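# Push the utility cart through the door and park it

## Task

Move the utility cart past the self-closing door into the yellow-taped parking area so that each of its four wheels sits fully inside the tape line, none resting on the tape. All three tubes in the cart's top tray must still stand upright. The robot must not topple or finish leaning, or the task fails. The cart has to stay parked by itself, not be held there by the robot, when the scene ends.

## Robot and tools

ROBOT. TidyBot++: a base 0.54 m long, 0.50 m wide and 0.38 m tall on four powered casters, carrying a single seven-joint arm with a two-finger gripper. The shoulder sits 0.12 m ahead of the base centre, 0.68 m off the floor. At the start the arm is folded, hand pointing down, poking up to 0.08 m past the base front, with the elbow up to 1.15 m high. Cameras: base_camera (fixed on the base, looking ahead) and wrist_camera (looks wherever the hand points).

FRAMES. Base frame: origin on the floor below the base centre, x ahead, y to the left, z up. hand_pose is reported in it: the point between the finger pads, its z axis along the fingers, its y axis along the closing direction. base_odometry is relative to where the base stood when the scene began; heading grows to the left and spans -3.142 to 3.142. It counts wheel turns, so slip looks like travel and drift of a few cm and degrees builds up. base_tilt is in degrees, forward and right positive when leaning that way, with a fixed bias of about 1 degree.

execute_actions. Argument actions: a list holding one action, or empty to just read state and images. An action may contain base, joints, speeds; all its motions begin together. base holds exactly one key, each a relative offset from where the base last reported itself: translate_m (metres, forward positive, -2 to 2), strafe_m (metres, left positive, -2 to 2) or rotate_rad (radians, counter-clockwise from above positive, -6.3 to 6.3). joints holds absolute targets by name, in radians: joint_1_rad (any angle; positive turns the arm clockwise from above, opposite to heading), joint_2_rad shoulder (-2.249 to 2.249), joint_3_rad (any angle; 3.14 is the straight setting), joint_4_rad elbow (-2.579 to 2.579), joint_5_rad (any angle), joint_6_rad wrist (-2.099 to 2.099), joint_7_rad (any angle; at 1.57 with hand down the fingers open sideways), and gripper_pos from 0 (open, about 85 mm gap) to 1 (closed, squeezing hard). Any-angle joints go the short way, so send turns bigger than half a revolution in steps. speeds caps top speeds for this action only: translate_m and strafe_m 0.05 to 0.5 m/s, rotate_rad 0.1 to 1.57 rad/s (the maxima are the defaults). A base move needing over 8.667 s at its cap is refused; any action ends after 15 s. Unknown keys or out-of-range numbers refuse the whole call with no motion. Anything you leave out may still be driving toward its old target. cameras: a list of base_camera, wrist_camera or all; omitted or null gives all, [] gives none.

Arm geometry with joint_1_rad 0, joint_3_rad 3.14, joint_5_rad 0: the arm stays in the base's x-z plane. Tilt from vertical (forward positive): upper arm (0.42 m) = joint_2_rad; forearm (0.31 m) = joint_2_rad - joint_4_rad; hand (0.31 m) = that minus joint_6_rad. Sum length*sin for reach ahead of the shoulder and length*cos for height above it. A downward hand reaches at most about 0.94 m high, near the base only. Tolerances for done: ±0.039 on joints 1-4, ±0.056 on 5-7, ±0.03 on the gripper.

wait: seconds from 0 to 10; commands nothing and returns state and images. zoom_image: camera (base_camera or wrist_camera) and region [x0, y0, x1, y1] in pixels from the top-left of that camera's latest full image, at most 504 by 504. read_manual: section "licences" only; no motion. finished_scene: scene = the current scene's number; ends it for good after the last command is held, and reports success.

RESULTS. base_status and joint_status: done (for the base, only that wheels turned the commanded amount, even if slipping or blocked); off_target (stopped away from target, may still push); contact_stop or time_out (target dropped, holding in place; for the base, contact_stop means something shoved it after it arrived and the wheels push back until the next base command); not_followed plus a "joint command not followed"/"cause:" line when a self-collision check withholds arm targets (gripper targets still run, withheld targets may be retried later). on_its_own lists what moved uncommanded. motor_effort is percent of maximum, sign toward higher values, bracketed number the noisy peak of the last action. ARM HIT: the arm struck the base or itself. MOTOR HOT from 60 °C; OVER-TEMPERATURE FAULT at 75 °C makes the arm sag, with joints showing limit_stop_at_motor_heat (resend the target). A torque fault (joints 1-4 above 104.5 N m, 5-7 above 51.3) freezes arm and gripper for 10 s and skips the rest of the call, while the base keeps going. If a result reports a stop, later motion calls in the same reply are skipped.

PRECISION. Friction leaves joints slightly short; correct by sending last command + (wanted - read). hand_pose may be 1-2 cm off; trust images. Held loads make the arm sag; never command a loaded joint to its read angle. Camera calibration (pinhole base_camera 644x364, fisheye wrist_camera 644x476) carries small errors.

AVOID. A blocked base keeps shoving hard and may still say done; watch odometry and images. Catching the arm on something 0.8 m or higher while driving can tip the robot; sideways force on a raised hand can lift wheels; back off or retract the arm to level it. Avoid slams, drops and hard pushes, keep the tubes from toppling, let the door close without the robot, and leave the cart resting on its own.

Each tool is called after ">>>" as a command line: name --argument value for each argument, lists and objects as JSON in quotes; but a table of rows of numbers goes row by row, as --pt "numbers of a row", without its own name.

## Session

>>> execute_actions --actions '[]'

Scene clock: 0.00 s.
base_odometry: x=+0.000 y=+0.000 heading=+0.000 (m, m, rad; odometry frame)
base_tilt: forward=+0.1 right=+0.1 (deg)
base_status: not commanded
joint_positions: joint_1_rad=-0.031 joint_2_rad=-0.313 joint_3_rad=+3.153 joint_4_rad=-2.498 joint_5_rad=+0.009 joint_6_rad=-0.869 joint_7_rad=+1.561 gripper_pos=+0.000
joint_status: not commanded
motor_effort: joint_1_rad=-1 joint_2_rad=-3 joint_3_rad=+1 joint_4_rad=+18 joint_5_rad=+0 joint_6_rad=+2 joint_7_rad=+0 (%)
hand_pose: x=+0.2737 y=+0.0027 z=+0.5908 quat_wxyz=(+0.001, +0.999, +0.007, +0.044) (m; base frame)
pictures: base_camera, wrist_camera
camera_calibration (this result's frames):
wrist_camera: T_world_to_cam=[[-0.034218, -0.999289, 0.0158024, 0.00929655], [-0.995032, 0.0325846, -0.0940691, 0.380403], [0.0934873, -0.0189428, -0.99544, 0.697876], [0, 0, 0, 1]] pos_world=[0.313589, 0.0101144, 0.730331]
Images, in order (width x height): base_camera 644x364, wrist_camera 644x476.

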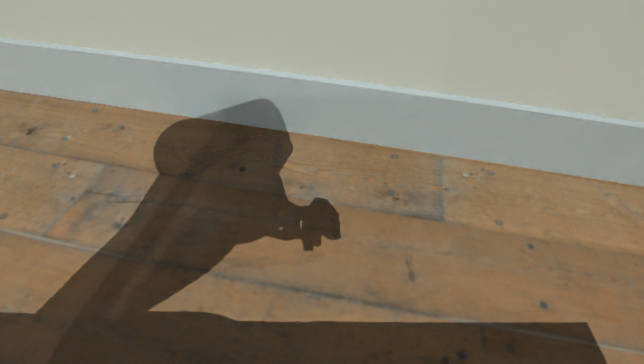

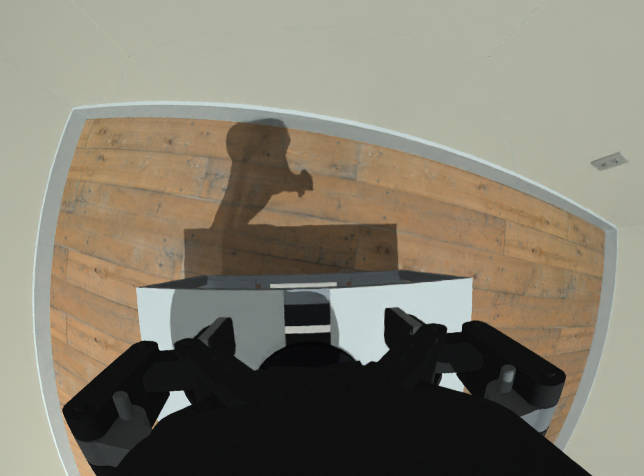

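>>> execute_actions --actions '[{"base": {"rotate_rad": 2.917}, "joints": {"joint_6_rad": 0.4, "joint_1_rad": 0.0}}]'

Scene clock: 4.40 s.
base_odometry: x=+0.000 y=+0.000 heading=+2.917 (m, m, rad; odometry frame)
base_tilt: forward=+0.2 right=+0.1 (deg)
base_status: done
joint_positions: joint_1_rad=-0.017 joint_2_rad=-0.313 joint_3_rad=+3.153 joint_4_rad=-2.497 joint_5_rad=+0.009 joint_6_rad=+0.386 joint_7_rad=+1.561 gripper_pos=+0.000
joint_status: all done
motor_effort: joint_1_rad=-1(0) joint_2_rad=-7(8) joint_3_rad=+1(2) joint_4_rad=+21(21) joint_5_rad=-1(1) joint_6_rad=+8(7) joint_7_rad=+0(0) (%)
hand_pose: x=+0.5500 y=+0.0045 z=+0.8311 quat_wxyz=(-0.005, +0.783, +0.002, +0.622) (m; base frame)
pictures: base_camera, wrist_camera
camera_calibration (this result's frames):
wrist_camera: T_world_to_cam=[[-0.0186675, -0.998633, -0.0488265, 0.0619618], [-0.219095, 0.0517339, -0.974331, 0.982564], [0.975525, -0.00749064, -0.219761, -0.218616], [0, 0, 0, 1]] pos_world=[0.429697, 0.00940763, 0.912325]
Images, in order (width x height): base_camera 644x364, wrist_camera 644x476.

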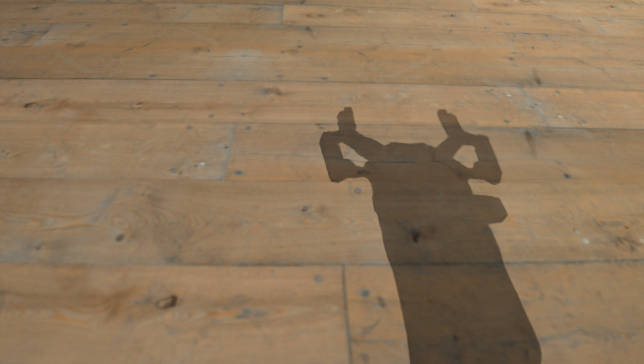

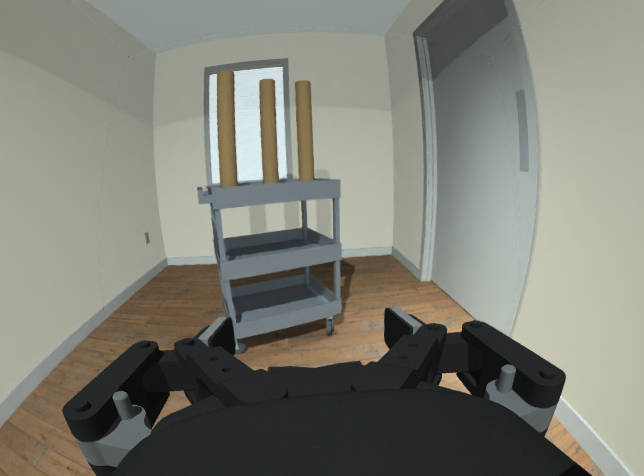

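>>> execute_actions --actions '[{"base": {"strafe_m": -0.46}, "joints": {"joint_2_rad": -0.1, "joint_4_rad": -1.15, "joint_6_rad": -1.75}}]' --cameras '[]'

>>> execute_actions --actions '[{"base": {"translate_m": 0.95}}]'

Scene clock: 13.10 s.
base_odometry: x=+0.102 y=+0.449 heading=+2.917 (m, m, rad; odometry frame)
base_tilt: forward=+0.1 right=+0.0 (deg)
base_status: done
joint_positions: joint_1_rad=-0.013 joint_2_rad=-0.116 joint_3_rad=+3.154 joint_4_rad=-1.169 joint_5_rad=+0.009 joint_6_rad=-1.715 joint_7_rad=+1.561 gripper_pos=+0.000
joint_status: all done
motor_effort: joint_1_rad=-1(3) joint_2_rad=-12(15) joint_3_rad=+1(1) joint_4_rad=+19(24) joint_5_rad=-1(1) joint_6_rad=+3(10) joint_7_rad=+0(0) (%)
hand_pose: x=+0.4570 y=-0.0015 z=+0.9655 quat_wxyz=(+0.002, +0.983, -0.006, +0.185) (m; base frame)
pictures: none
No camera images: the call's "cameras" was empty. Leave "cameras" out to get every camera's image.

Scene clock: 16.37 s.
base_odometry: x=-0.824 y=+0.660 heading=+2.917 (m, m, rad; odometry frame)
base_tilt: forward=+0.2 right=+0.0 (deg)
base_status: done
joint_positions: joint_1_rad=-0.013 joint_2_rad=-0.098 joint_3_rad=+3.154 joint_4_rad=-1.168 joint_5_rad=+0.009 joint_6_rad=-1.716 joint_7_rad=+1.561 gripper_pos=+0.000
joint_status: not commanded
motor_effort: joint_1_rad=-1(1) joint_2_rad=-13(17) joint_3_rad=+1(1) joint_4_rad=+19(20) joint_5_rad=-1(0) joint_6_rad=+3(4) joint_7_rad=+0(0) (%)
hand_pose: x=+0.4620 y=-0.0014 z=+0.9598 quat_wxyz=(+0.003, +0.984, -0.006, +0.177) (m; base frame)
pictures: base_camera, wrist_camera
camera_calibration (this result's frames):
wrist_camera: T_world_to_cam=[[-0.0638264, -0.997958, 0.00245654, 0.0322586], [-0.933249, 0.0588155, -0.354383, 0.823895], [0.353515, -0.0249115, -0.935097, 0.869415], [0, 0, 0, 1]] pos_world=[0.463607, 0.00539345, 1.10488]
Images, in order (width x height): base_camera 644x364, wrist_camera 644x476.

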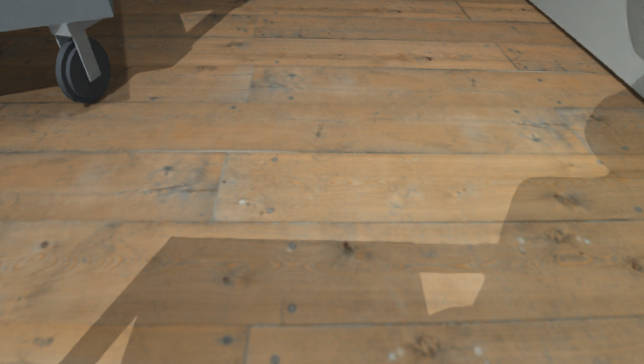

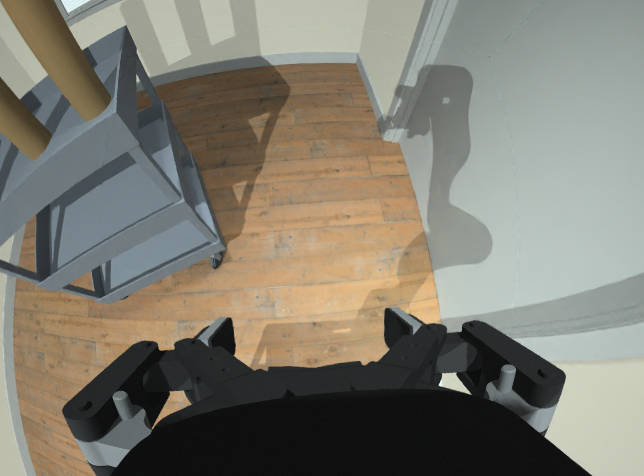

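>>> zoom_image --camera "base_camera" --region '[0, 0, 322, 240]'

>>> zoom_image --camera "base_camera" --region '[322, 0, 644, 240]'

>>> zoom_image --camera "wrist_camera" --region '[0, 0, 260, 320]'

Region (0, 0, 322, 240) of base_camera's 644x364 image, scaled by 1.565; it fills the top 376 rows of this view, and the rest is white.

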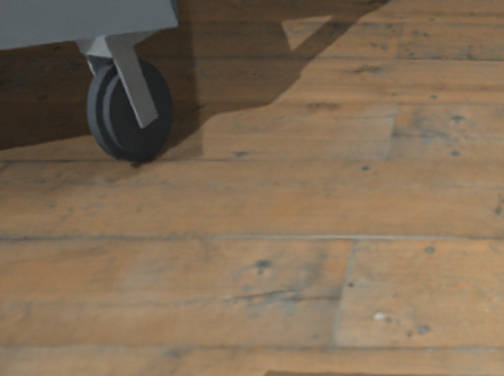

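Region (322, 0, 644, 240) of base_camera's 644x364 image, scaled by 1.565; it fills the top 376 rows of this view, and the rest is white.

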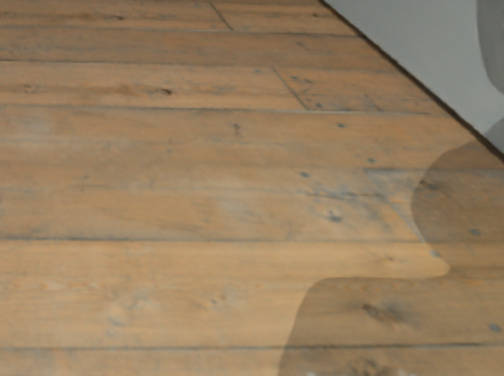

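Region (0, 0, 260, 320) of wrist_camera's 644x476 image, scaled by 1.575; it fills the left 410 columns of this view, and the rest is white.

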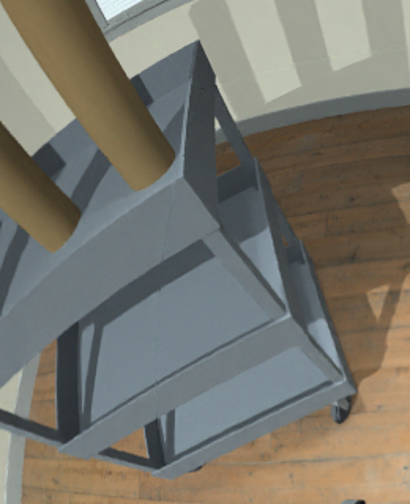

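>>> zoom_image --camera "wrist_camera" --region '[420, 240, 644, 400]'

>>> zoom_image --camera "wrist_camera" --region '[340, 60, 460, 180]'

Region (420, 240, 644, 400) of wrist_camera's 644x476 image, scaled by 2.250; it fills the top 360 rows of this view, and the rest is white.

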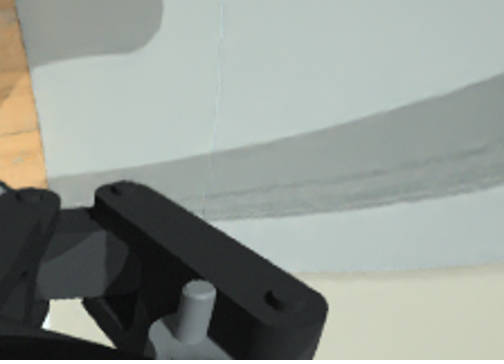

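Region (340, 60, 460, 180) of wrist_camera's 644x476 image, scaled by 4.200.

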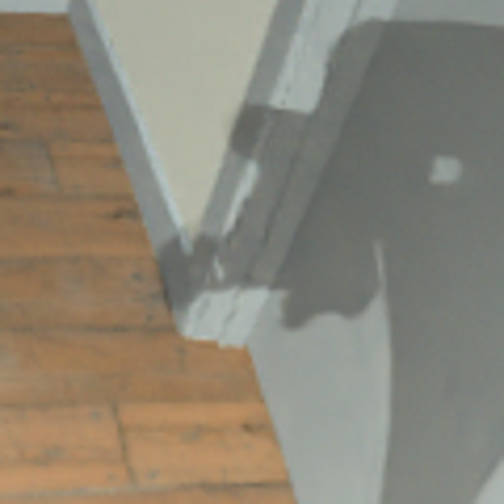

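>>> zoom_image --camera "wrist_camera" --region '[20, 0, 180, 160]'

Region (20, 0, 180, 160) of wrist_camera's 644x476 image, scaled by 3.150.

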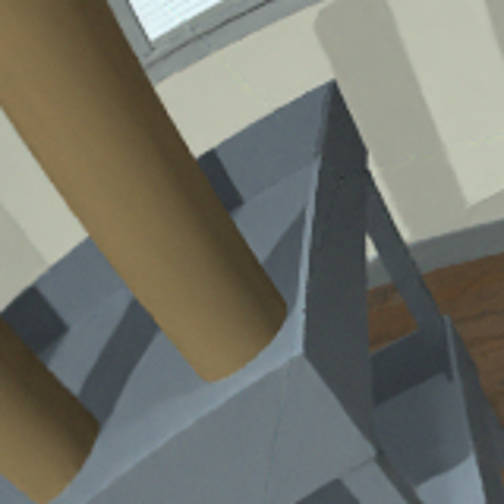

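>>> execute_actions --actions '[{"base": {"translate_m": 0.85}, "joints": {"joint_1_rad": -1.363, "joint_7_rad": 0.59, "joint_2_rad": -0.03, "joint_4_rad": -1.1, "joint_6_rad": -2.08, "gripper_pos": 0.55}}]'

Scene clock: 32.50 s.
base_odometry: x=-1.653 y=+0.850 heading=+2.917 (m, m, rad; odometry frame)
base_tilt: forward=+0.1 right=+0.0 (deg)
base_status: done
joint_positions: joint_1_rad=-1.345 joint_2_rad=-0.042 joint_3_rad=+3.154 joint_4_rad=-1.123 joint_5_rad=+0.009 joint_6_rad=-2.041 joint_7_rad=+0.619 gripper_pos=+0.550
joint_status: all done
motor_effort: joint_1_rad=+0(3) joint_2_rad=-14(16) joint_3_rad=+1(0) joint_4_rad=+17(19) joint_5_rad=-1(0) joint_6_rad=+1(3) joint_7_rad=+0(0) (%)
hand_pose: x=+0.1828 y=+0.2581 z=+0.9387 quat_wxyz=(-0.007, +0.982, +0.187, +0.007) (m; base frame)
pictures: base_camera, wrist_camera
camera_calibration (this result's frames):
wrist_camera: T_world_to_cam=[[0.323316, -0.946276, 0.00537363, 0.18661], [-0.946003, -0.323352, -0.0228364, 0.330387], [0.0233471, 0.0022999, -0.999725, 1.06888], [0, 0, 0, 1]] pos_world=[0.227258, 0.280958, 1.07513]
Images, in order (width x height): base_camera 644x364, wrist_camera 644x476.

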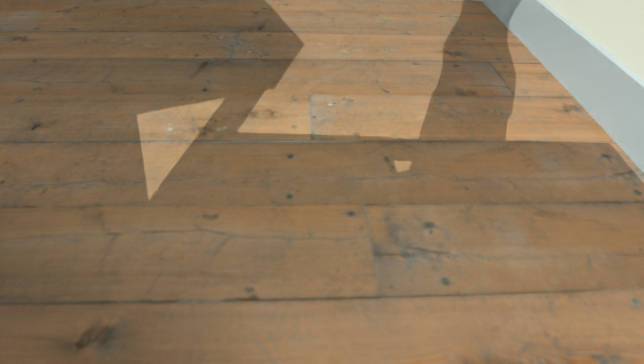

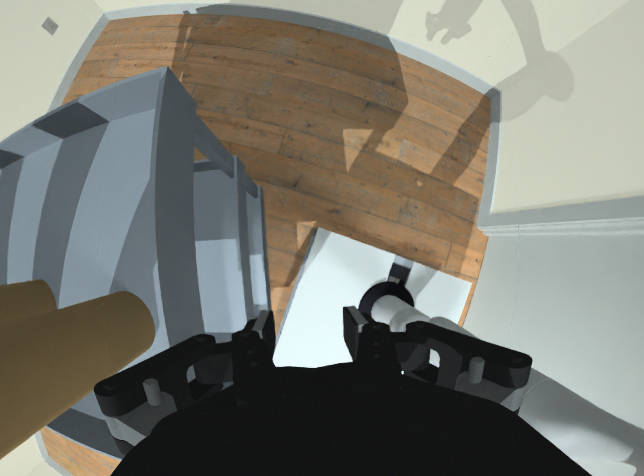

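>>> execute_actions --actions '[{"base": {"rotate_rad": 0.02}, "joints": {"joint_1_rad": -1.394, "joint_7_rad": 0.538, "joint_2_rad": 0.335, "joint_4_rad": -0.726}}]' --cameras '["wrist_camera"]'

Scene clock: 37.63 s.
base_odometry: x=-1.653 y=+0.850 heading=+2.937 (m, m, rad; odometry frame)
base_tilt: forward=+0.1 right=+0.0 (deg)
base_status: done
joint_positions: joint_1_rad=-1.374 joint_2_rad=+0.339 joint_3_rad=+3.154 joint_4_rad=-0.749 joint_5_rad=+0.009 joint_6_rad=-2.044 joint_7_rad=+0.568 gripper_pos=+0.550
joint_status: all done
motor_effort: joint_1_rad=-1(2) joint_2_rad=-30(32) joint_3_rad=+0(2) joint_4_rad=+17(18) joint_5_rad=+0(0) joint_6_rad=+0(1) joint_7_rad=+0(0) (%)
hand_pose: x=+0.2061 y=+0.4123 z=+0.9133 quat_wxyz=(-0.002, +0.984, +0.177, +0.007) (m; base frame)
pictures: wrist_camera
camera_calibration (this result's frames):
wrist_camera: T_world_to_cam=[[0.303891, -0.952593, 0.0146967, 0.323315], [-0.952377, -0.304156, -0.0216122, 0.393971], [0.0250578, -0.00742906, -0.999658, 1.04613], [0, 0, 0, 1]] pos_world=[0.250743, 0.435588, 1.04953]
Images, in order (width x height): wrist_camera 644x476.

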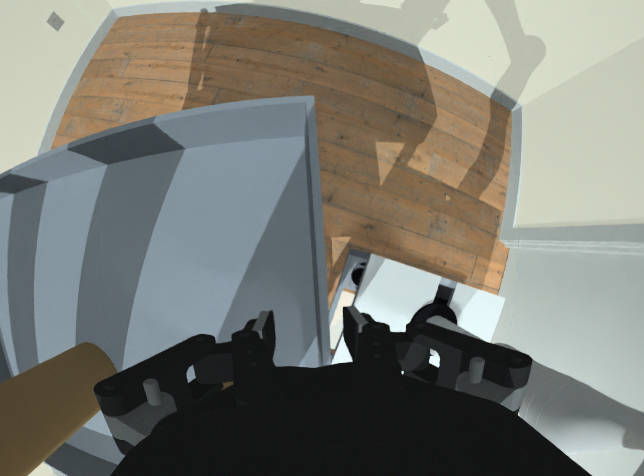

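>>> execute_actions --actions '[{"joints": {"joint_2_rad": 0.217, "joint_4_rad": -1.163, "joint_6_rad": -1.714, "gripper_pos": 0.38}}]' --cameras '["wrist_camera"]'

Scene clock: 40.67 s.
base_odometry: x=-1.653 y=+0.850 heading=+2.937 (m, m, rad; odometry frame)
base_tilt: forward=+0.1 right=+0.0 (deg)
base_status: not commanded
joint_positions: joint_1_rad=-1.374 joint_2_rad=+0.232 joint_3_rad=+3.154 joint_4_rad=-1.144 joint_5_rad=+0.009 joint_6_rad=-1.751 joint_7_rad=+0.568 gripper_pos=+0.380
joint_status: all done
motor_effort: joint_1_rad=+0(1) joint_2_rad=-27(31) joint_3_rad=+1(1) joint_4_rad=+19(18) joint_5_rad=+0(0) joint_6_rad=+1(0) joint_7_rad=+0(0) (%)
hand_pose: x=+0.2046 y=+0.4008 z=+0.8408 quat_wxyz=(-0.004, +0.984, +0.178, +0.008) (m; base frame)
pictures: wrist_camera
camera_calibration (this result's frames):
wrist_camera: T_world_to_cam=[[0.305822, -0.952031, 0.0105085, 0.316757], [-0.951743, -0.30599, -0.0235518, 0.389677], [0.0256375, -0.00279878, -0.999667, 0.971672], [0, 0, 0, 1]] pos_world=[0.24909, 0.423519, 0.977197]
Images, in order (width x height): wrist_camera 644x476.

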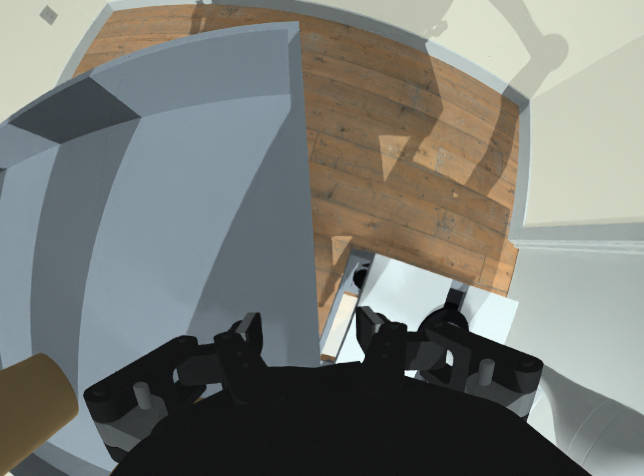

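The lip is centred between the fingers. Closing.

>>> execute_actions --actions '[{"joints": {"gripper_pos": 1.0}}]' --cameras '["wrist_camera"]'

Scene clock: 41.83 s.
base_odometry: x=-1.653 y=+0.850 heading=+2.937 (m, m, rad; odometry frame)
base_tilt: forward=+0.1 right=+0.0 (deg)
base_status: not commanded
joint_positions: joint_1_rad=-1.375 joint_2_rad=+0.231 joint_3_rad=+3.154 joint_4_rad=-1.145 joint_5_rad=+0.009 joint_6_rad=-1.751 joint_7_rad=+0.568 gripper_pos=+0.948
joint_status: gripper_pos off_target (ended at +0.948, target +1.000)
motor_effort: joint_1_rad=-3(2) joint_2_rad=-26(26) joint_3_rad=+0(0) joint_4_rad=+19(20) joint_5_rad=-2(2) joint_6_rad=+1(3) joint_7_rad=-1(1) (%)
hand_pose: x=+0.2043 y=+0.4005 z=+0.8410 quat_wxyz=(-0.005, +0.984, +0.179, +0.008) (m; base frame)
pictures: wrist_camera
camera_calibration (this result's frames):
wrist_camera: T_world_to_cam=[[0.306233, -0.951906, 0.00985725, 0.316922], [-0.951608, -0.306385, -0.0239051, 0.38977], [0.0257755, -0.00205971, -0.999666, 0.971572], [0, 0, 0, 1]] pos_world=[0.248813, 0.423101, 0.977441]
Images, in order (width x height): wrist_camera 644x476.

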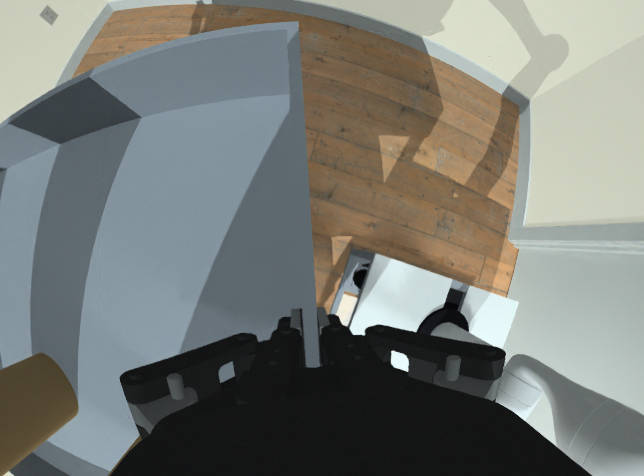

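>>> execute_actions --actions '[{"base": {"strafe_m": -0.14}, "speeds": {"strafe_m": 0.12}, "joints": {"joint_1_rad": -1.62, "joint_7_rad": 0.19}}]'

Scene clock: 45.20 s.
base_odometry: x=-1.625 y=+0.987 heading=+2.937 (m, m, rad; odometry frame)
base_tilt: forward=+0.1 right=+0.0 (deg)
base_status: done
joint_positions: joint_1_rad=-1.610 joint_2_rad=+0.222 joint_3_rad=+3.160 joint_4_rad=-1.157 joint_5_rad=+0.012 joint_6_rad=-1.723 joint_7_rad=+0.184 gripper_pos=+0.948
joint_status: all done
motor_effort: joint_1_rad=-2(6) joint_2_rad=-27(31) joint_3_rad=+0(4) joint_4_rad=+19(21) joint_5_rad=+2(7) joint_6_rad=+5(8) joint_7_rad=+5(6) (%)
hand_pose: x=+0.1120 y=+0.4138 z=+0.8410 quat_wxyz=(-0.019, +0.995, +0.101, +0.010) (m; base frame)
pictures: base_camera, wrist_camera
camera_calibration (this result's frames):
wrist_camera: T_world_to_cam=[[0.154657, -0.987771, -0.0197271, 0.41458], [-0.987659, -0.154078, -0.0280905, 0.250504], [0.0247074, 0.0238281, -0.999411, 0.96316], [0, 0, 0, 1]] pos_world=[0.159498, 0.425158, 0.977808]
Images, in order (width x height): base_camera 644x364, wrist_camera 644x476.

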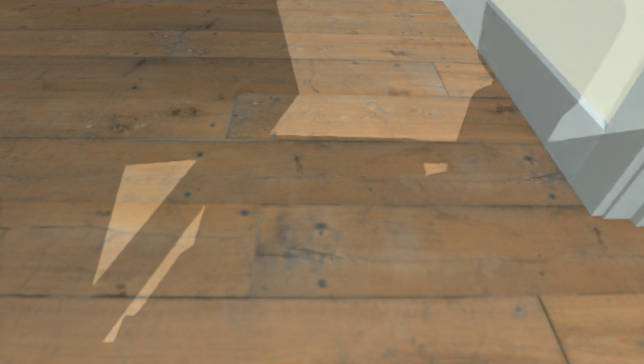

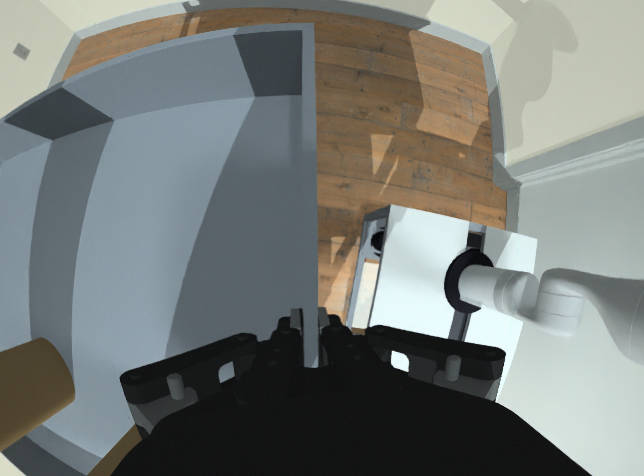

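>>> execute_actions --actions '[]'

Scene clock: 47.47 s.
base_odometry: x=-1.625 y=+0.987 heading=+2.937 (m, m, rad; odometry frame)
base_tilt: forward=+0.1 right=+0.0 (deg)
base_status: done
joint_positions: joint_1_rad=-1.610 joint_2_rad=+0.222 joint_3_rad=+3.160 joint_4_rad=-1.157 joint_5_rad=+0.012 joint_6_rad=-1.723 joint_7_rad=+0.184 gripper_pos=+0.948
joint_status: all done
motor_effort: joint_1_rad=-2(6) joint_2_rad=-27(31) joint_3_rad=+0(4) joint_4_rad=+18(21) joint_5_rad=+2(7) joint_6_rad=+5(8) joint_7_rad=+5(6) (%)
hand_pose: x=+0.1120 y=+0.4138 z=+0.8410 quat_wxyz=(-0.019, +0.995, +0.101, +0.010) (m; base frame)
pictures: base_camera, wrist_camera
camera_calibration (this result's frames):
wrist_camera: T_world_to_cam=[[0.154656, -0.987771, -0.0197268, 0.41458], [-0.987659, -0.154078, -0.0280903, 0.250504], [0.0247074, 0.0238277, -0.999411, 0.96316], [0, 0, 0, 1]] pos_world=[0.159498, 0.425158, 0.977808]
Images, in order (width x height): base_camera 644x364, wrist_camera 644x476.

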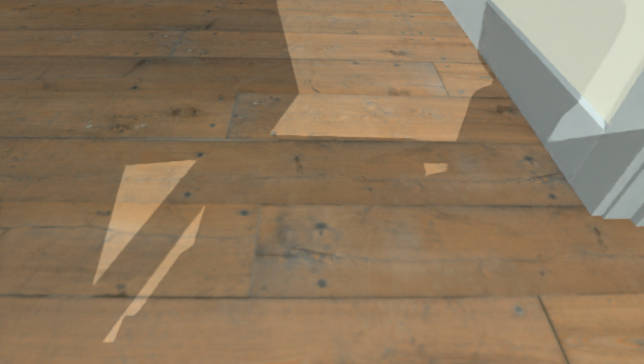

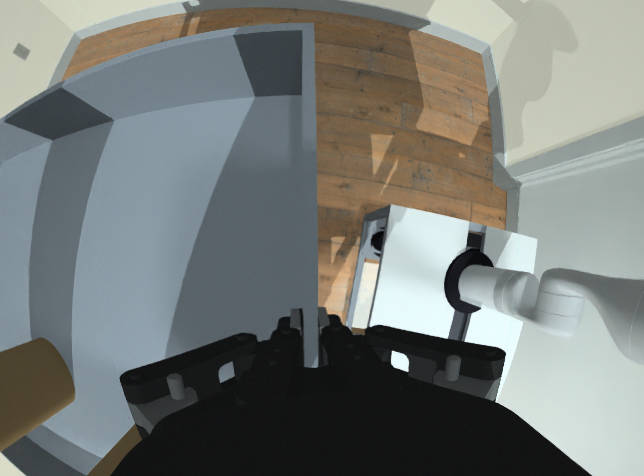

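>>> execute_actions --actions '[{"base": {"strafe_m": -0.13}, "speeds": {"strafe_m": 0.12}, "joints": {"joint_1_rad": -1.84, "joint_2_rad": 0.142, "joint_4_rad": -1.258, "joint_6_rad": -1.69, "joint_7_rad": -0.155}}]'

Scene clock: 51.43 s.
base_odometry: x=-1.598 y=+1.115 heading=+2.937 (m, m, rad; odometry frame)
base_tilt: forward=+0.1 right=-0.1 (deg)
base_status: done
joint_positions: joint_1_rad=-1.818 joint_2_rad=+0.147 joint_3_rad=+3.173 joint_4_rad=-1.252 joint_5_rad=+0.017 joint_6_rad=-1.714 joint_7_rad=-0.165 gripper_pos=+0.948
joint_status: all done
motor_effort: joint_1_rad=-2(8) joint_2_rad=-24(34) joint_3_rad=-1(6) joint_4_rad=+18(23) joint_5_rad=+3(8) joint_6_rad=+3(9) joint_7_rad=+6(6) (%)
hand_pose: x=+0.0406 y=+0.3725 z=+0.8407 quat_wxyz=(-0.016, +1.000, +0.024, +0.008) (m; base frame)
pictures: base_camera, wrist_camera
camera_calibration (this result's frames):
wrist_camera: T_world_to_cam=[[0.00120954, -0.999881, -0.0153537, 0.391844], [-0.999759, -0.000872851, -0.0219168, 0.111868], [0.0219008, 0.0153765, -0.999642, 0.969025], [0, 0, 0, 1]] pos_world=[0.090145, 0.376995, 0.977146]
Images, in order (width x height): base_camera 644x364, wrist_camera 644x476.

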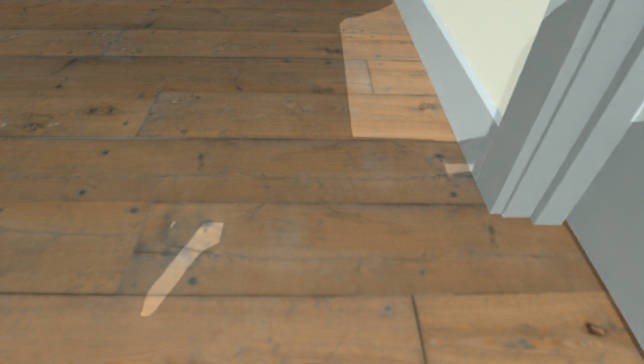

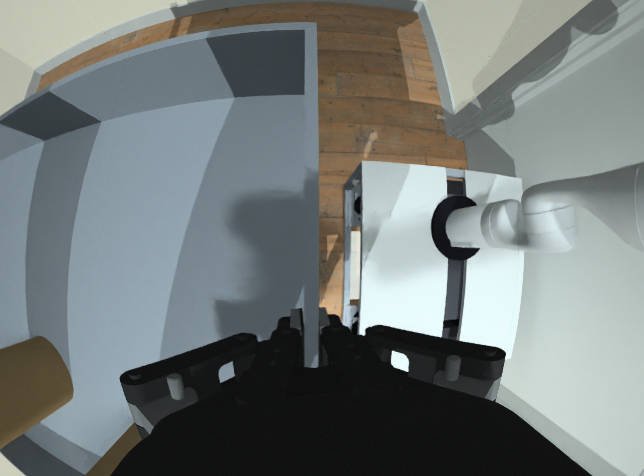

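>>> execute_actions --actions '[{"base": {"strafe_m": -0.16}, "speeds": {"strafe_m": 0.07}, "joints": {"joint_1_rad": -1.995, "joint_2_rad": 0.101, "joint_4_rad": -1.305, "joint_7_rad": -0.33}}]'

Scene clock: 58.80 s.
base_odometry: x=-1.566 y=+1.271 heading=+2.937 (m, m, rad; odometry frame)
base_tilt: forward=+0.1 right=+0.0 (deg)
base_status: done
joint_positions: joint_1_rad=-1.968 joint_2_rad=+0.108 joint_3_rad=+3.178 joint_4_rad=-1.298 joint_5_rad=+0.017 joint_6_rad=-1.703 joint_7_rad=-0.352 gripper_pos=+0.948
joint_status: all done
motor_effort: joint_1_rad=-4(9) joint_2_rad=-22(31) joint_3_rad=-2(8) joint_4_rad=+19(24) joint_5_rad=+3(7) joint_6_rad=+5(9) joint_7_rad=+6(8) (%)
hand_pose: x=-0.0070 y=+0.3434 z=+0.8405 quat_wxyz=(-0.019, +1.000, +0.003, +0.004) (m; base frame)
pictures: base_camera, wrist_camera
camera_calibration (this result's frames):
wrist_camera: T_world_to_cam=[[-0.0414215, -0.99893, -0.0205456, 0.366625], [-0.999043, 0.0416981, -0.0132205, 0.0423823], [0.0140631, 0.0199784, -0.999702, 0.968806], [0, 0, 0, 1]] pos_world=[0.0439036, 0.34511, 0.976609]
Images, in order (width x height): base_camera 644x364, wrist_camera 644x476.

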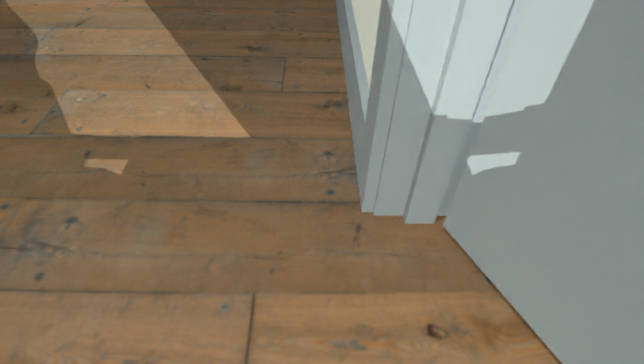

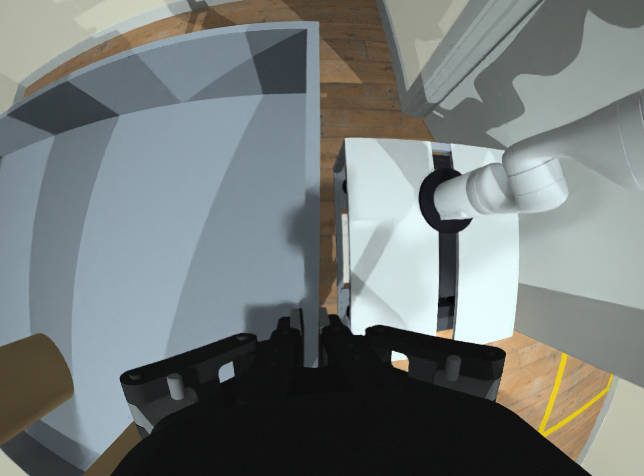

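>>> execute_actions --actions '[{"base": {"strafe_m": -0.35}, "speeds": {"strafe_m": 0.13}, "joints": {"joint_7_rad": -0.295}}]'

Scene clock: 62.87 s.
base_odometry: x=-1.495 y=+1.614 heading=+2.937 (m, m, rad; odometry frame)
base_tilt: forward=+0.2 right=+0.0 (deg)
base_status: done
joint_positions: joint_1_rad=-1.992 joint_2_rad=+0.098 joint_3_rad=+3.152 joint_4_rad=-1.310 joint_5_rad=+0.013 joint_6_rad=-1.710 joint_7_rad=-0.317 gripper_pos=+0.948
joint_status: all done
motor_effort: joint_1_rad=+1(8) joint_2_rad=-20(29) joint_3_rad=+2(6) joint_4_rad=+19(24) joint_5_rad=+1(5) joint_6_rad=+6(9) joint_7_rad=-1(8) (%)
hand_pose: x=-0.0219 y=+0.3301 z=+0.8403 quat_wxyz=(-0.014, +0.999, +0.046, +0.002) (m; base frame)
pictures: base_camera, wrist_camera
camera_calibration (this result's frames):
wrist_camera: T_world_to_cam=[[0.0433826, -0.999011, -0.00972561, 0.345502], [-0.999001, -0.0432736, -0.0111539, 0.0543422], [0.010722, 0.0101998, -0.99989, 0.972382], [0, 0, 0, 1]] pos_world=[0.0288733, 0.337594, 0.976241]
Images, in order (width x height): base_camera 644x364, wrist_camera 644x476.

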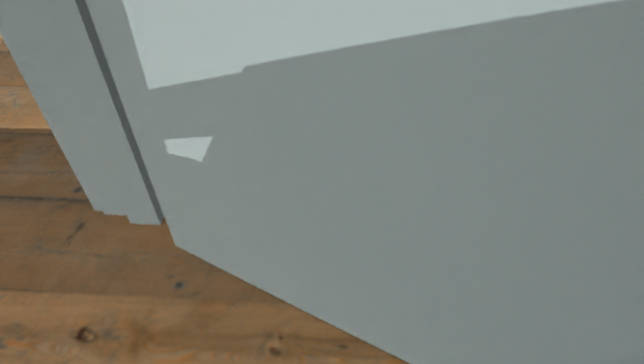

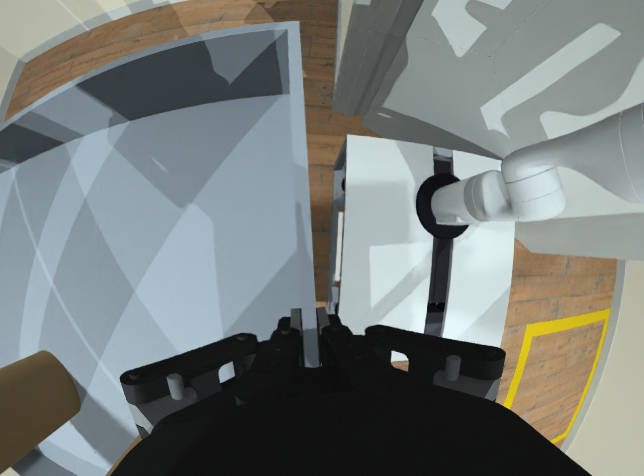

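>>> zoom_image --camera "wrist_camera" --region '[484, 236, 644, 476]'

Region (484, 236, 644, 476) of wrist_camera's 644x476 image, scaled by 2.100.

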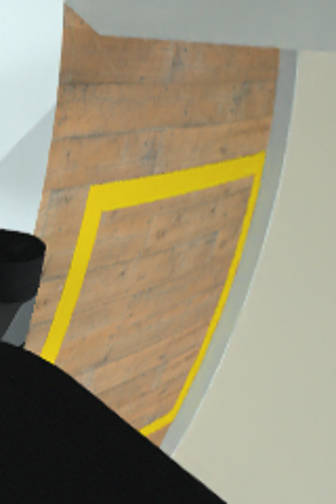

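>>> execute_actions --actions '[{"base": {"strafe_m": -0.5}, "speeds": {"strafe_m": 0.2}, "joints": {"joint_7_rad": -0.41}}]'

Scene clock: 74.80 s.
base_odometry: x=-1.393 y=+2.104 heading=+2.937 (m, m, rad; odometry frame)
base_tilt: forward=+0.0 right=+0.0 (deg)
base_status: done
joint_positions: joint_1_rad=-1.998 joint_2_rad=+0.105 joint_3_rad=+3.148 joint_4_rad=-1.302 joint_5_rad=+0.007 joint_6_rad=-1.706 joint_7_rad=-0.415 gripper_pos=+0.948
joint_status: all done
motor_effort: joint_1_rad=-2(2) joint_2_rad=-21(28) joint_3_rad=+0(2) joint_4_rad=+20(22) joint_5_rad=+3(6) joint_6_rad=+6(8) joint_7_rad=+5(6) (%)
hand_pose: x=-0.0290 y=+0.3319 z=+0.8404 quat_wxyz=(-0.015, +1.000, +0.003, -0.002) (m; base frame)
pictures: base_camera, wrist_camera
camera_calibration (this result's frames):
wrist_camera: T_world_to_cam=[[-0.0420353, -0.999043, -0.012082, 0.347117], [-0.999115, 0.0420485, -0.000841921, 0.0102994], [0.00134914, 0.0120359, -0.999927, 0.971644], [0, 0, 0, 1]] pos_world=[0.0235706, 0.334658, 0.975775]
Images, in order (width x height): base_camera 644x364, wrist_camera 644x476.

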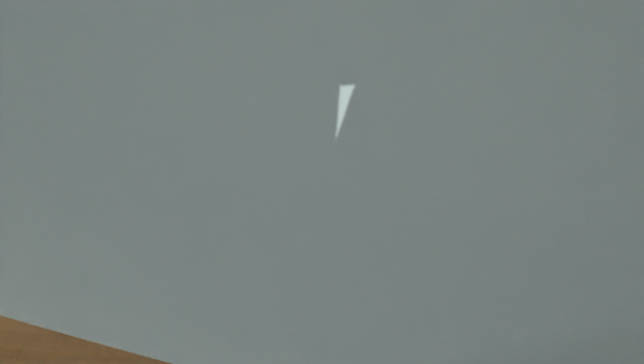

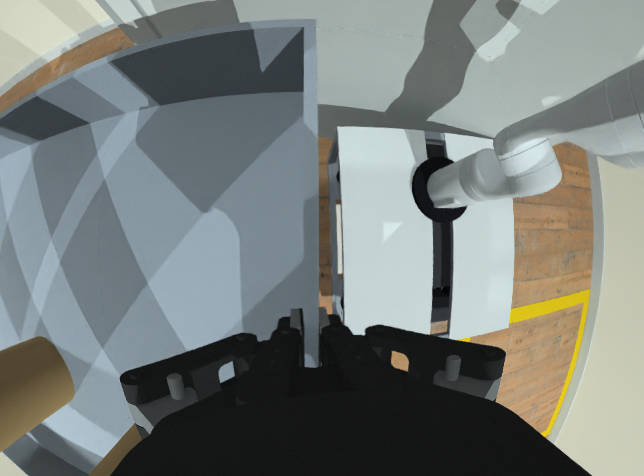

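>>> zoom_image --camera "wrist_camera" --region '[444, 100, 644, 476]'

Region (444, 100, 644, 476) of wrist_camera's 644x476 image, scaled by 1.340; it fills the left 268 columns of this view, and the rest is white.

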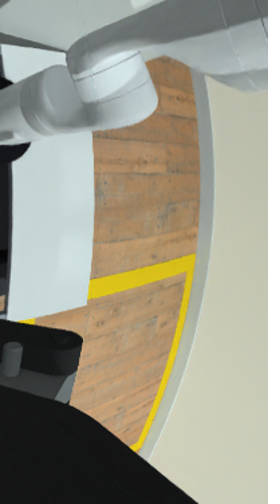

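>>> zoom_image --camera "wrist_camera" --region '[450, 270, 630, 450]'

Region (450, 270, 630, 450) of wrist_camera's 644x476 image, scaled by 2.800.

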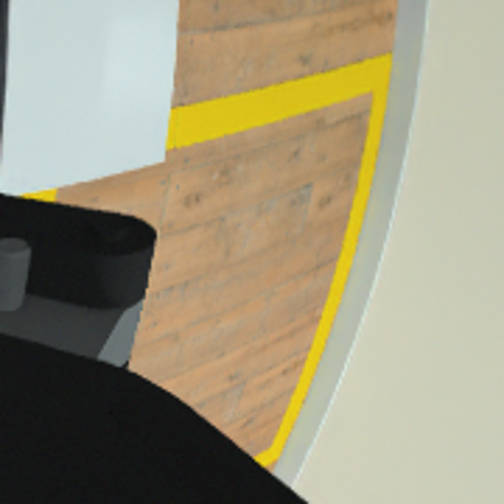

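>>> execute_actions --actions '[{"base": {"strafe_m": -0.45}, "speeds": {"strafe_m": 0.22}}]'

Scene clock: 88.50 s.
base_odometry: x=-1.301 y=+2.545 heading=+2.937 (m, m, rad; odometry frame)
base_tilt: forward=+0.1 right=+0.0 (deg)
base_status: done
joint_positions: joint_1_rad=-1.978 joint_2_rad=+0.102 joint_3_rad=+3.174 joint_4_rad=-1.306 joint_5_rad=+0.007 joint_6_rad=-1.710 joint_7_rad=-0.419 gripper_pos=+0.948
joint_status: not commanded
motor_effort: joint_1_rad=-5(8) joint_2_rad=-21(30) joint_3_rad=-2(6) joint_4_rad=+21(23) joint_5_rad=+1(5) joint_6_rad=+6(8) joint_7_rad=+6(6) (%)
hand_pose: x=-0.0130 y=+0.3358 z=+0.8404 quat_wxyz=(-0.013, +1.000, -0.022, +0.000) (m; base frame)
pictures: base_camera, wrist_camera
camera_calibration (this result's frames):
wrist_camera: T_world_to_cam=[[-0.091868, -0.995727, -0.00935036, 0.347614], [-0.995754, 0.0919178, -0.00504345, 0.0130219], [0.00588137, 0.00884733, -0.999944, 0.972723], [0, 0, 0, 1]] pos_world=[0.0391802, 0.336326, 0.975984]
Images, in order (width x height): base_camera 644x364, wrist_camera 644x476.

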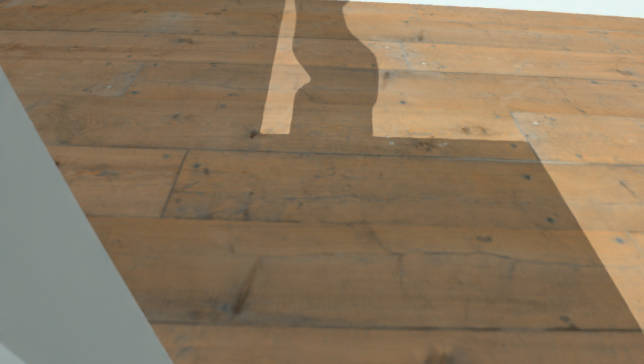

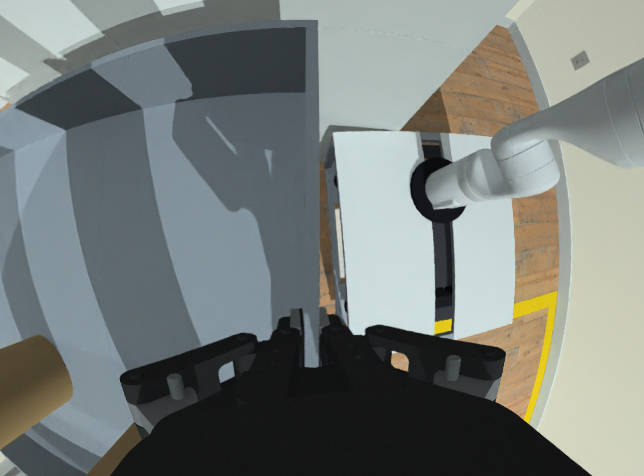

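>>> zoom_image --camera "wrist_camera" --region '[420, 260, 600, 440]'

>>> zoom_image --camera "wrist_camera" --region '[0, 0, 330, 240]'

Region (420, 260, 600, 440) of wrist_camera's 644x476 image, scaled by 2.800.

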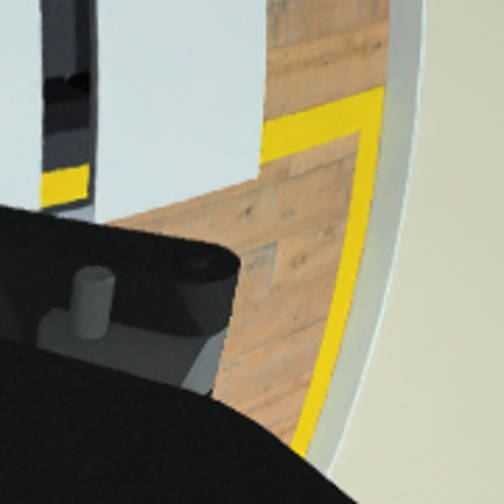

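Region (0, 0, 330, 240) of wrist_camera's 644x476 image, scaled by 1.527; it fills the top 367 rows of this view, and the rest is white.

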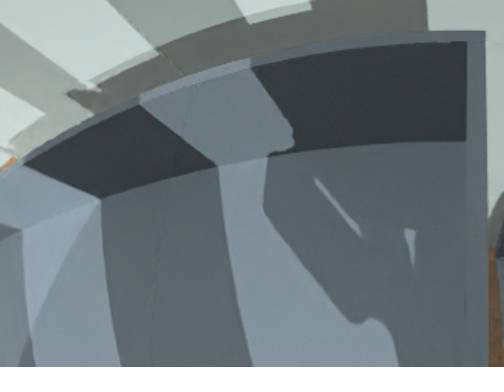

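>>> execute_actions --actions '[{"base": {"strafe_m": -0.085}, "speeds": {"strafe_m": 0.15}, "joints": {"joint_7_rad": -0.31}}]'

Scene clock: 94.70 s.
base_odometry: x=-1.284 y=+2.628 heading=+2.937 (m, m, rad; odometry frame)
base_tilt: forward=+0.1 right=+0.1 (deg)
base_status: done
joint_positions: joint_1_rad=-1.970 joint_2_rad=+0.099 joint_3_rad=+3.180 joint_4_rad=-1.309 joint_5_rad=+0.007 joint_6_rad=-1.711 joint_7_rad=-0.383 gripper_pos=+0.948
joint_status: joint_7_rad off_target (ended at -0.383, target -0.310)
motor_effort: joint_1_rad=-5(9) joint_2_rad=-21(29) joint_3_rad=-3(7) joint_4_rad=+20(23) joint_5_rad=+1(4) joint_6_rad=+5(9) joint_7_rad=+7(8) (%)
hand_pose: x=-0.0079 y=+0.3362 z=+0.8404 quat_wxyz=(-0.013, +1.000, -0.011, +0.001) (m; base frame)
pictures: base_camera, wrist_camera
camera_calibration (this result's frames):
wrist_camera: T_world_to_cam=[[-0.0695967, -0.997541, -0.00831396, 0.348378], [-0.997546, 0.0696558, -0.00704137, 0.0272071], [0.00760317, 0.0078035, -0.999941, 0.973036], [0, 0, 0, 1]] pos_world=[0.0439881, 0.338033, 0.976067]
Images, in order (width x height): base_camera 644x364, wrist_camera 644x476.

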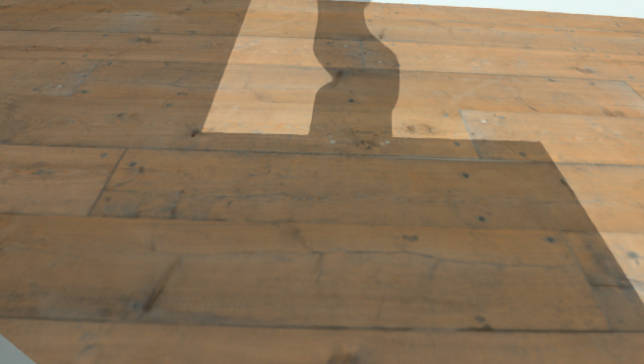

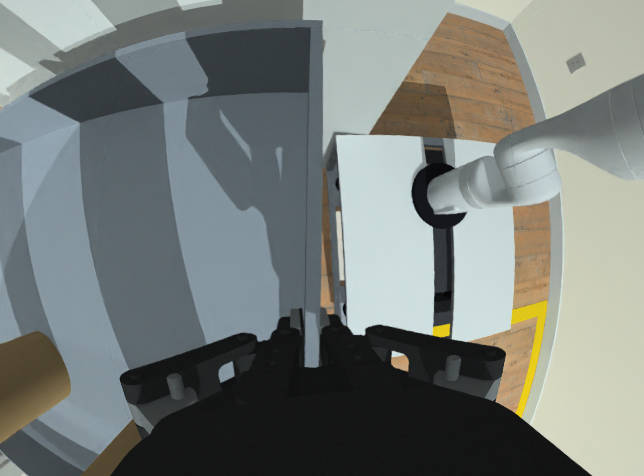

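>>> execute_actions --actions '[{"base": {"translate_m": -0.39}, "speeds": {"translate_m": 0.2}}]'

>>> execute_actions --actions '[{"base": {"rotate_rad": 1.1}, "speeds": {"rotate_rad": 0.3}}]'

Scene clock: 99.90 s.
base_odometry: x=-0.902 y=+2.549 heading=+2.937 (m, m, rad; odometry frame)
base_tilt: forward=+0.1 right=+0.0 (deg)
base_status: done
joint_positions: joint_1_rad=-2.028 joint_2_rad=+0.116 joint_3_rad=+3.116 joint_4_rad=-1.290 joint_5_rad=-0.007 joint_6_rad=-1.699 joint_7_rad=-0.313 gripper_pos=+0.948
joint_status: not commanded
on_its_own: joint_7_rad moved +0.069 to your old target -0.310
motor_effort: joint_1_rad=+7(16) joint_2_rad=-29(28) joint_3_rad=+10(14) joint_4_rad=+16(26) joint_5_rad=+7(10) joint_6_rad=-4(12) joint_7_rad=-4(13) (%)
hand_pose: x=-0.0554 y=+0.3264 z=+0.8405 quat_wxyz=(-0.015, +0.996, +0.085, -0.012) (m; base frame)
pictures: base_camera, wrist_camera
camera_calibration (this result's frames):
wrist_camera: T_world_to_cam=[[0.122335, -0.992384, -0.0144196, 0.349396], [-0.99234, -0.122555, 0.0155388, 0.0244735], [-0.0171877, 0.0124082, -0.999775, 0.970584], [0, 0, 0, 1]] pos_world=[-0.0017751, 0.337692, 0.975024]
Images, in order (width x height): base_camera 644x364, wrist_camera 644x476.

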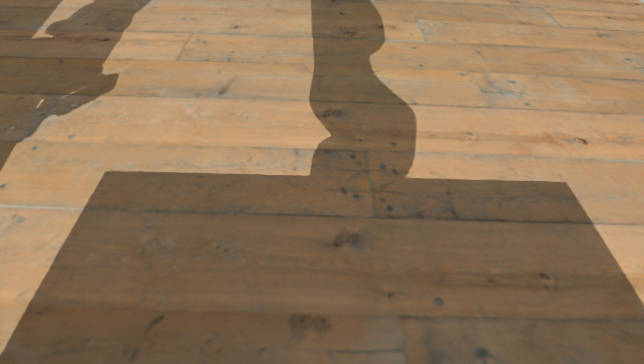

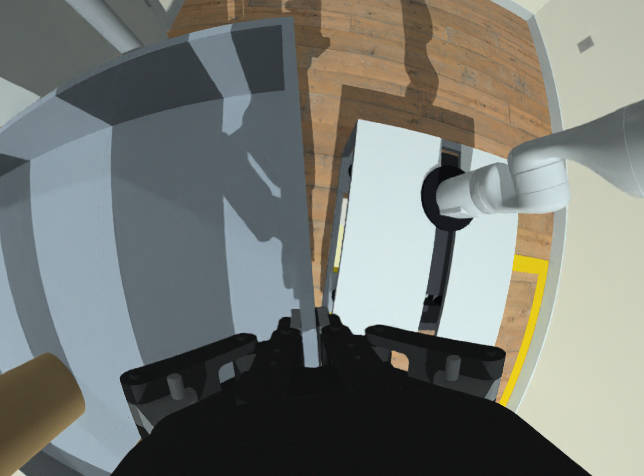

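Scene clock: 104.53 s.
base_odometry: x=-0.902 y=+2.549 heading=-2.248 (m, m, rad; odometry frame)
base_tilt: forward=+0.0 right=+0.0 (deg)
base_status: done
joint_positions: joint_1_rad=-1.973 joint_2_rad=+0.109 joint_3_rad=+3.173 joint_4_rad=-1.297 joint_5_rad=+0.010 joint_6_rad=-1.693 joint_7_rad=-0.346 gripper_pos=+0.948
joint_status: not commanded
motor_effort: joint_1_rad=-3(14) joint_2_rad=-26(28) joint_3_rad=-1(12) joint_4_rad=+14(25) joint_5_rad=+1(6) joint_6_rad=-3(9) joint_7_rad=+1(11) (%)
hand_pose: x=-0.0140 y=+0.3449 z=+0.8405 quat_wxyz=(-0.022, +1.000, +0.012, -0.001) (m; base frame)
pictures: base_camera, wrist_camera
camera_calibration (this result's frames):
wrist_camera: T_world_to_cam=[[-0.0241459, -0.999343, -0.0270102, 0.373634], [-0.999704, 0.0242149, -0.00222954, 0.03208], [0.00288212, 0.0269484, -0.999633, 0.966237], [0, 0, 0, 1]] pos_world=[0.0383074, 0.346573, 0.976045]
Images, in order (width x height): base_camera 644x364, wrist_camera 644x476.

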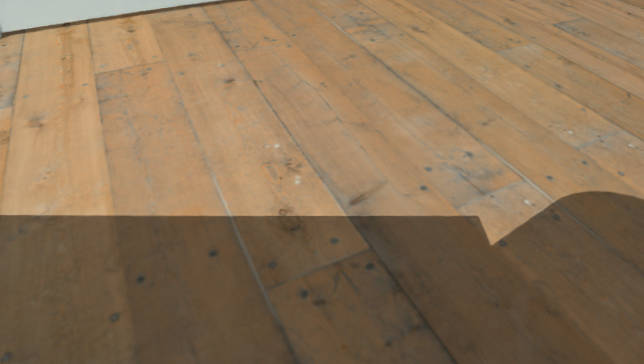

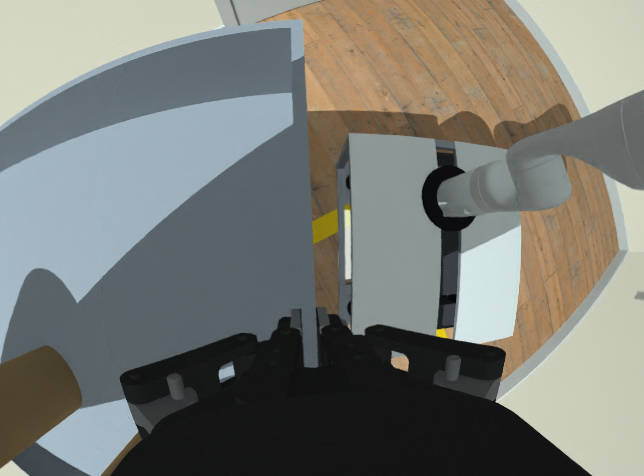

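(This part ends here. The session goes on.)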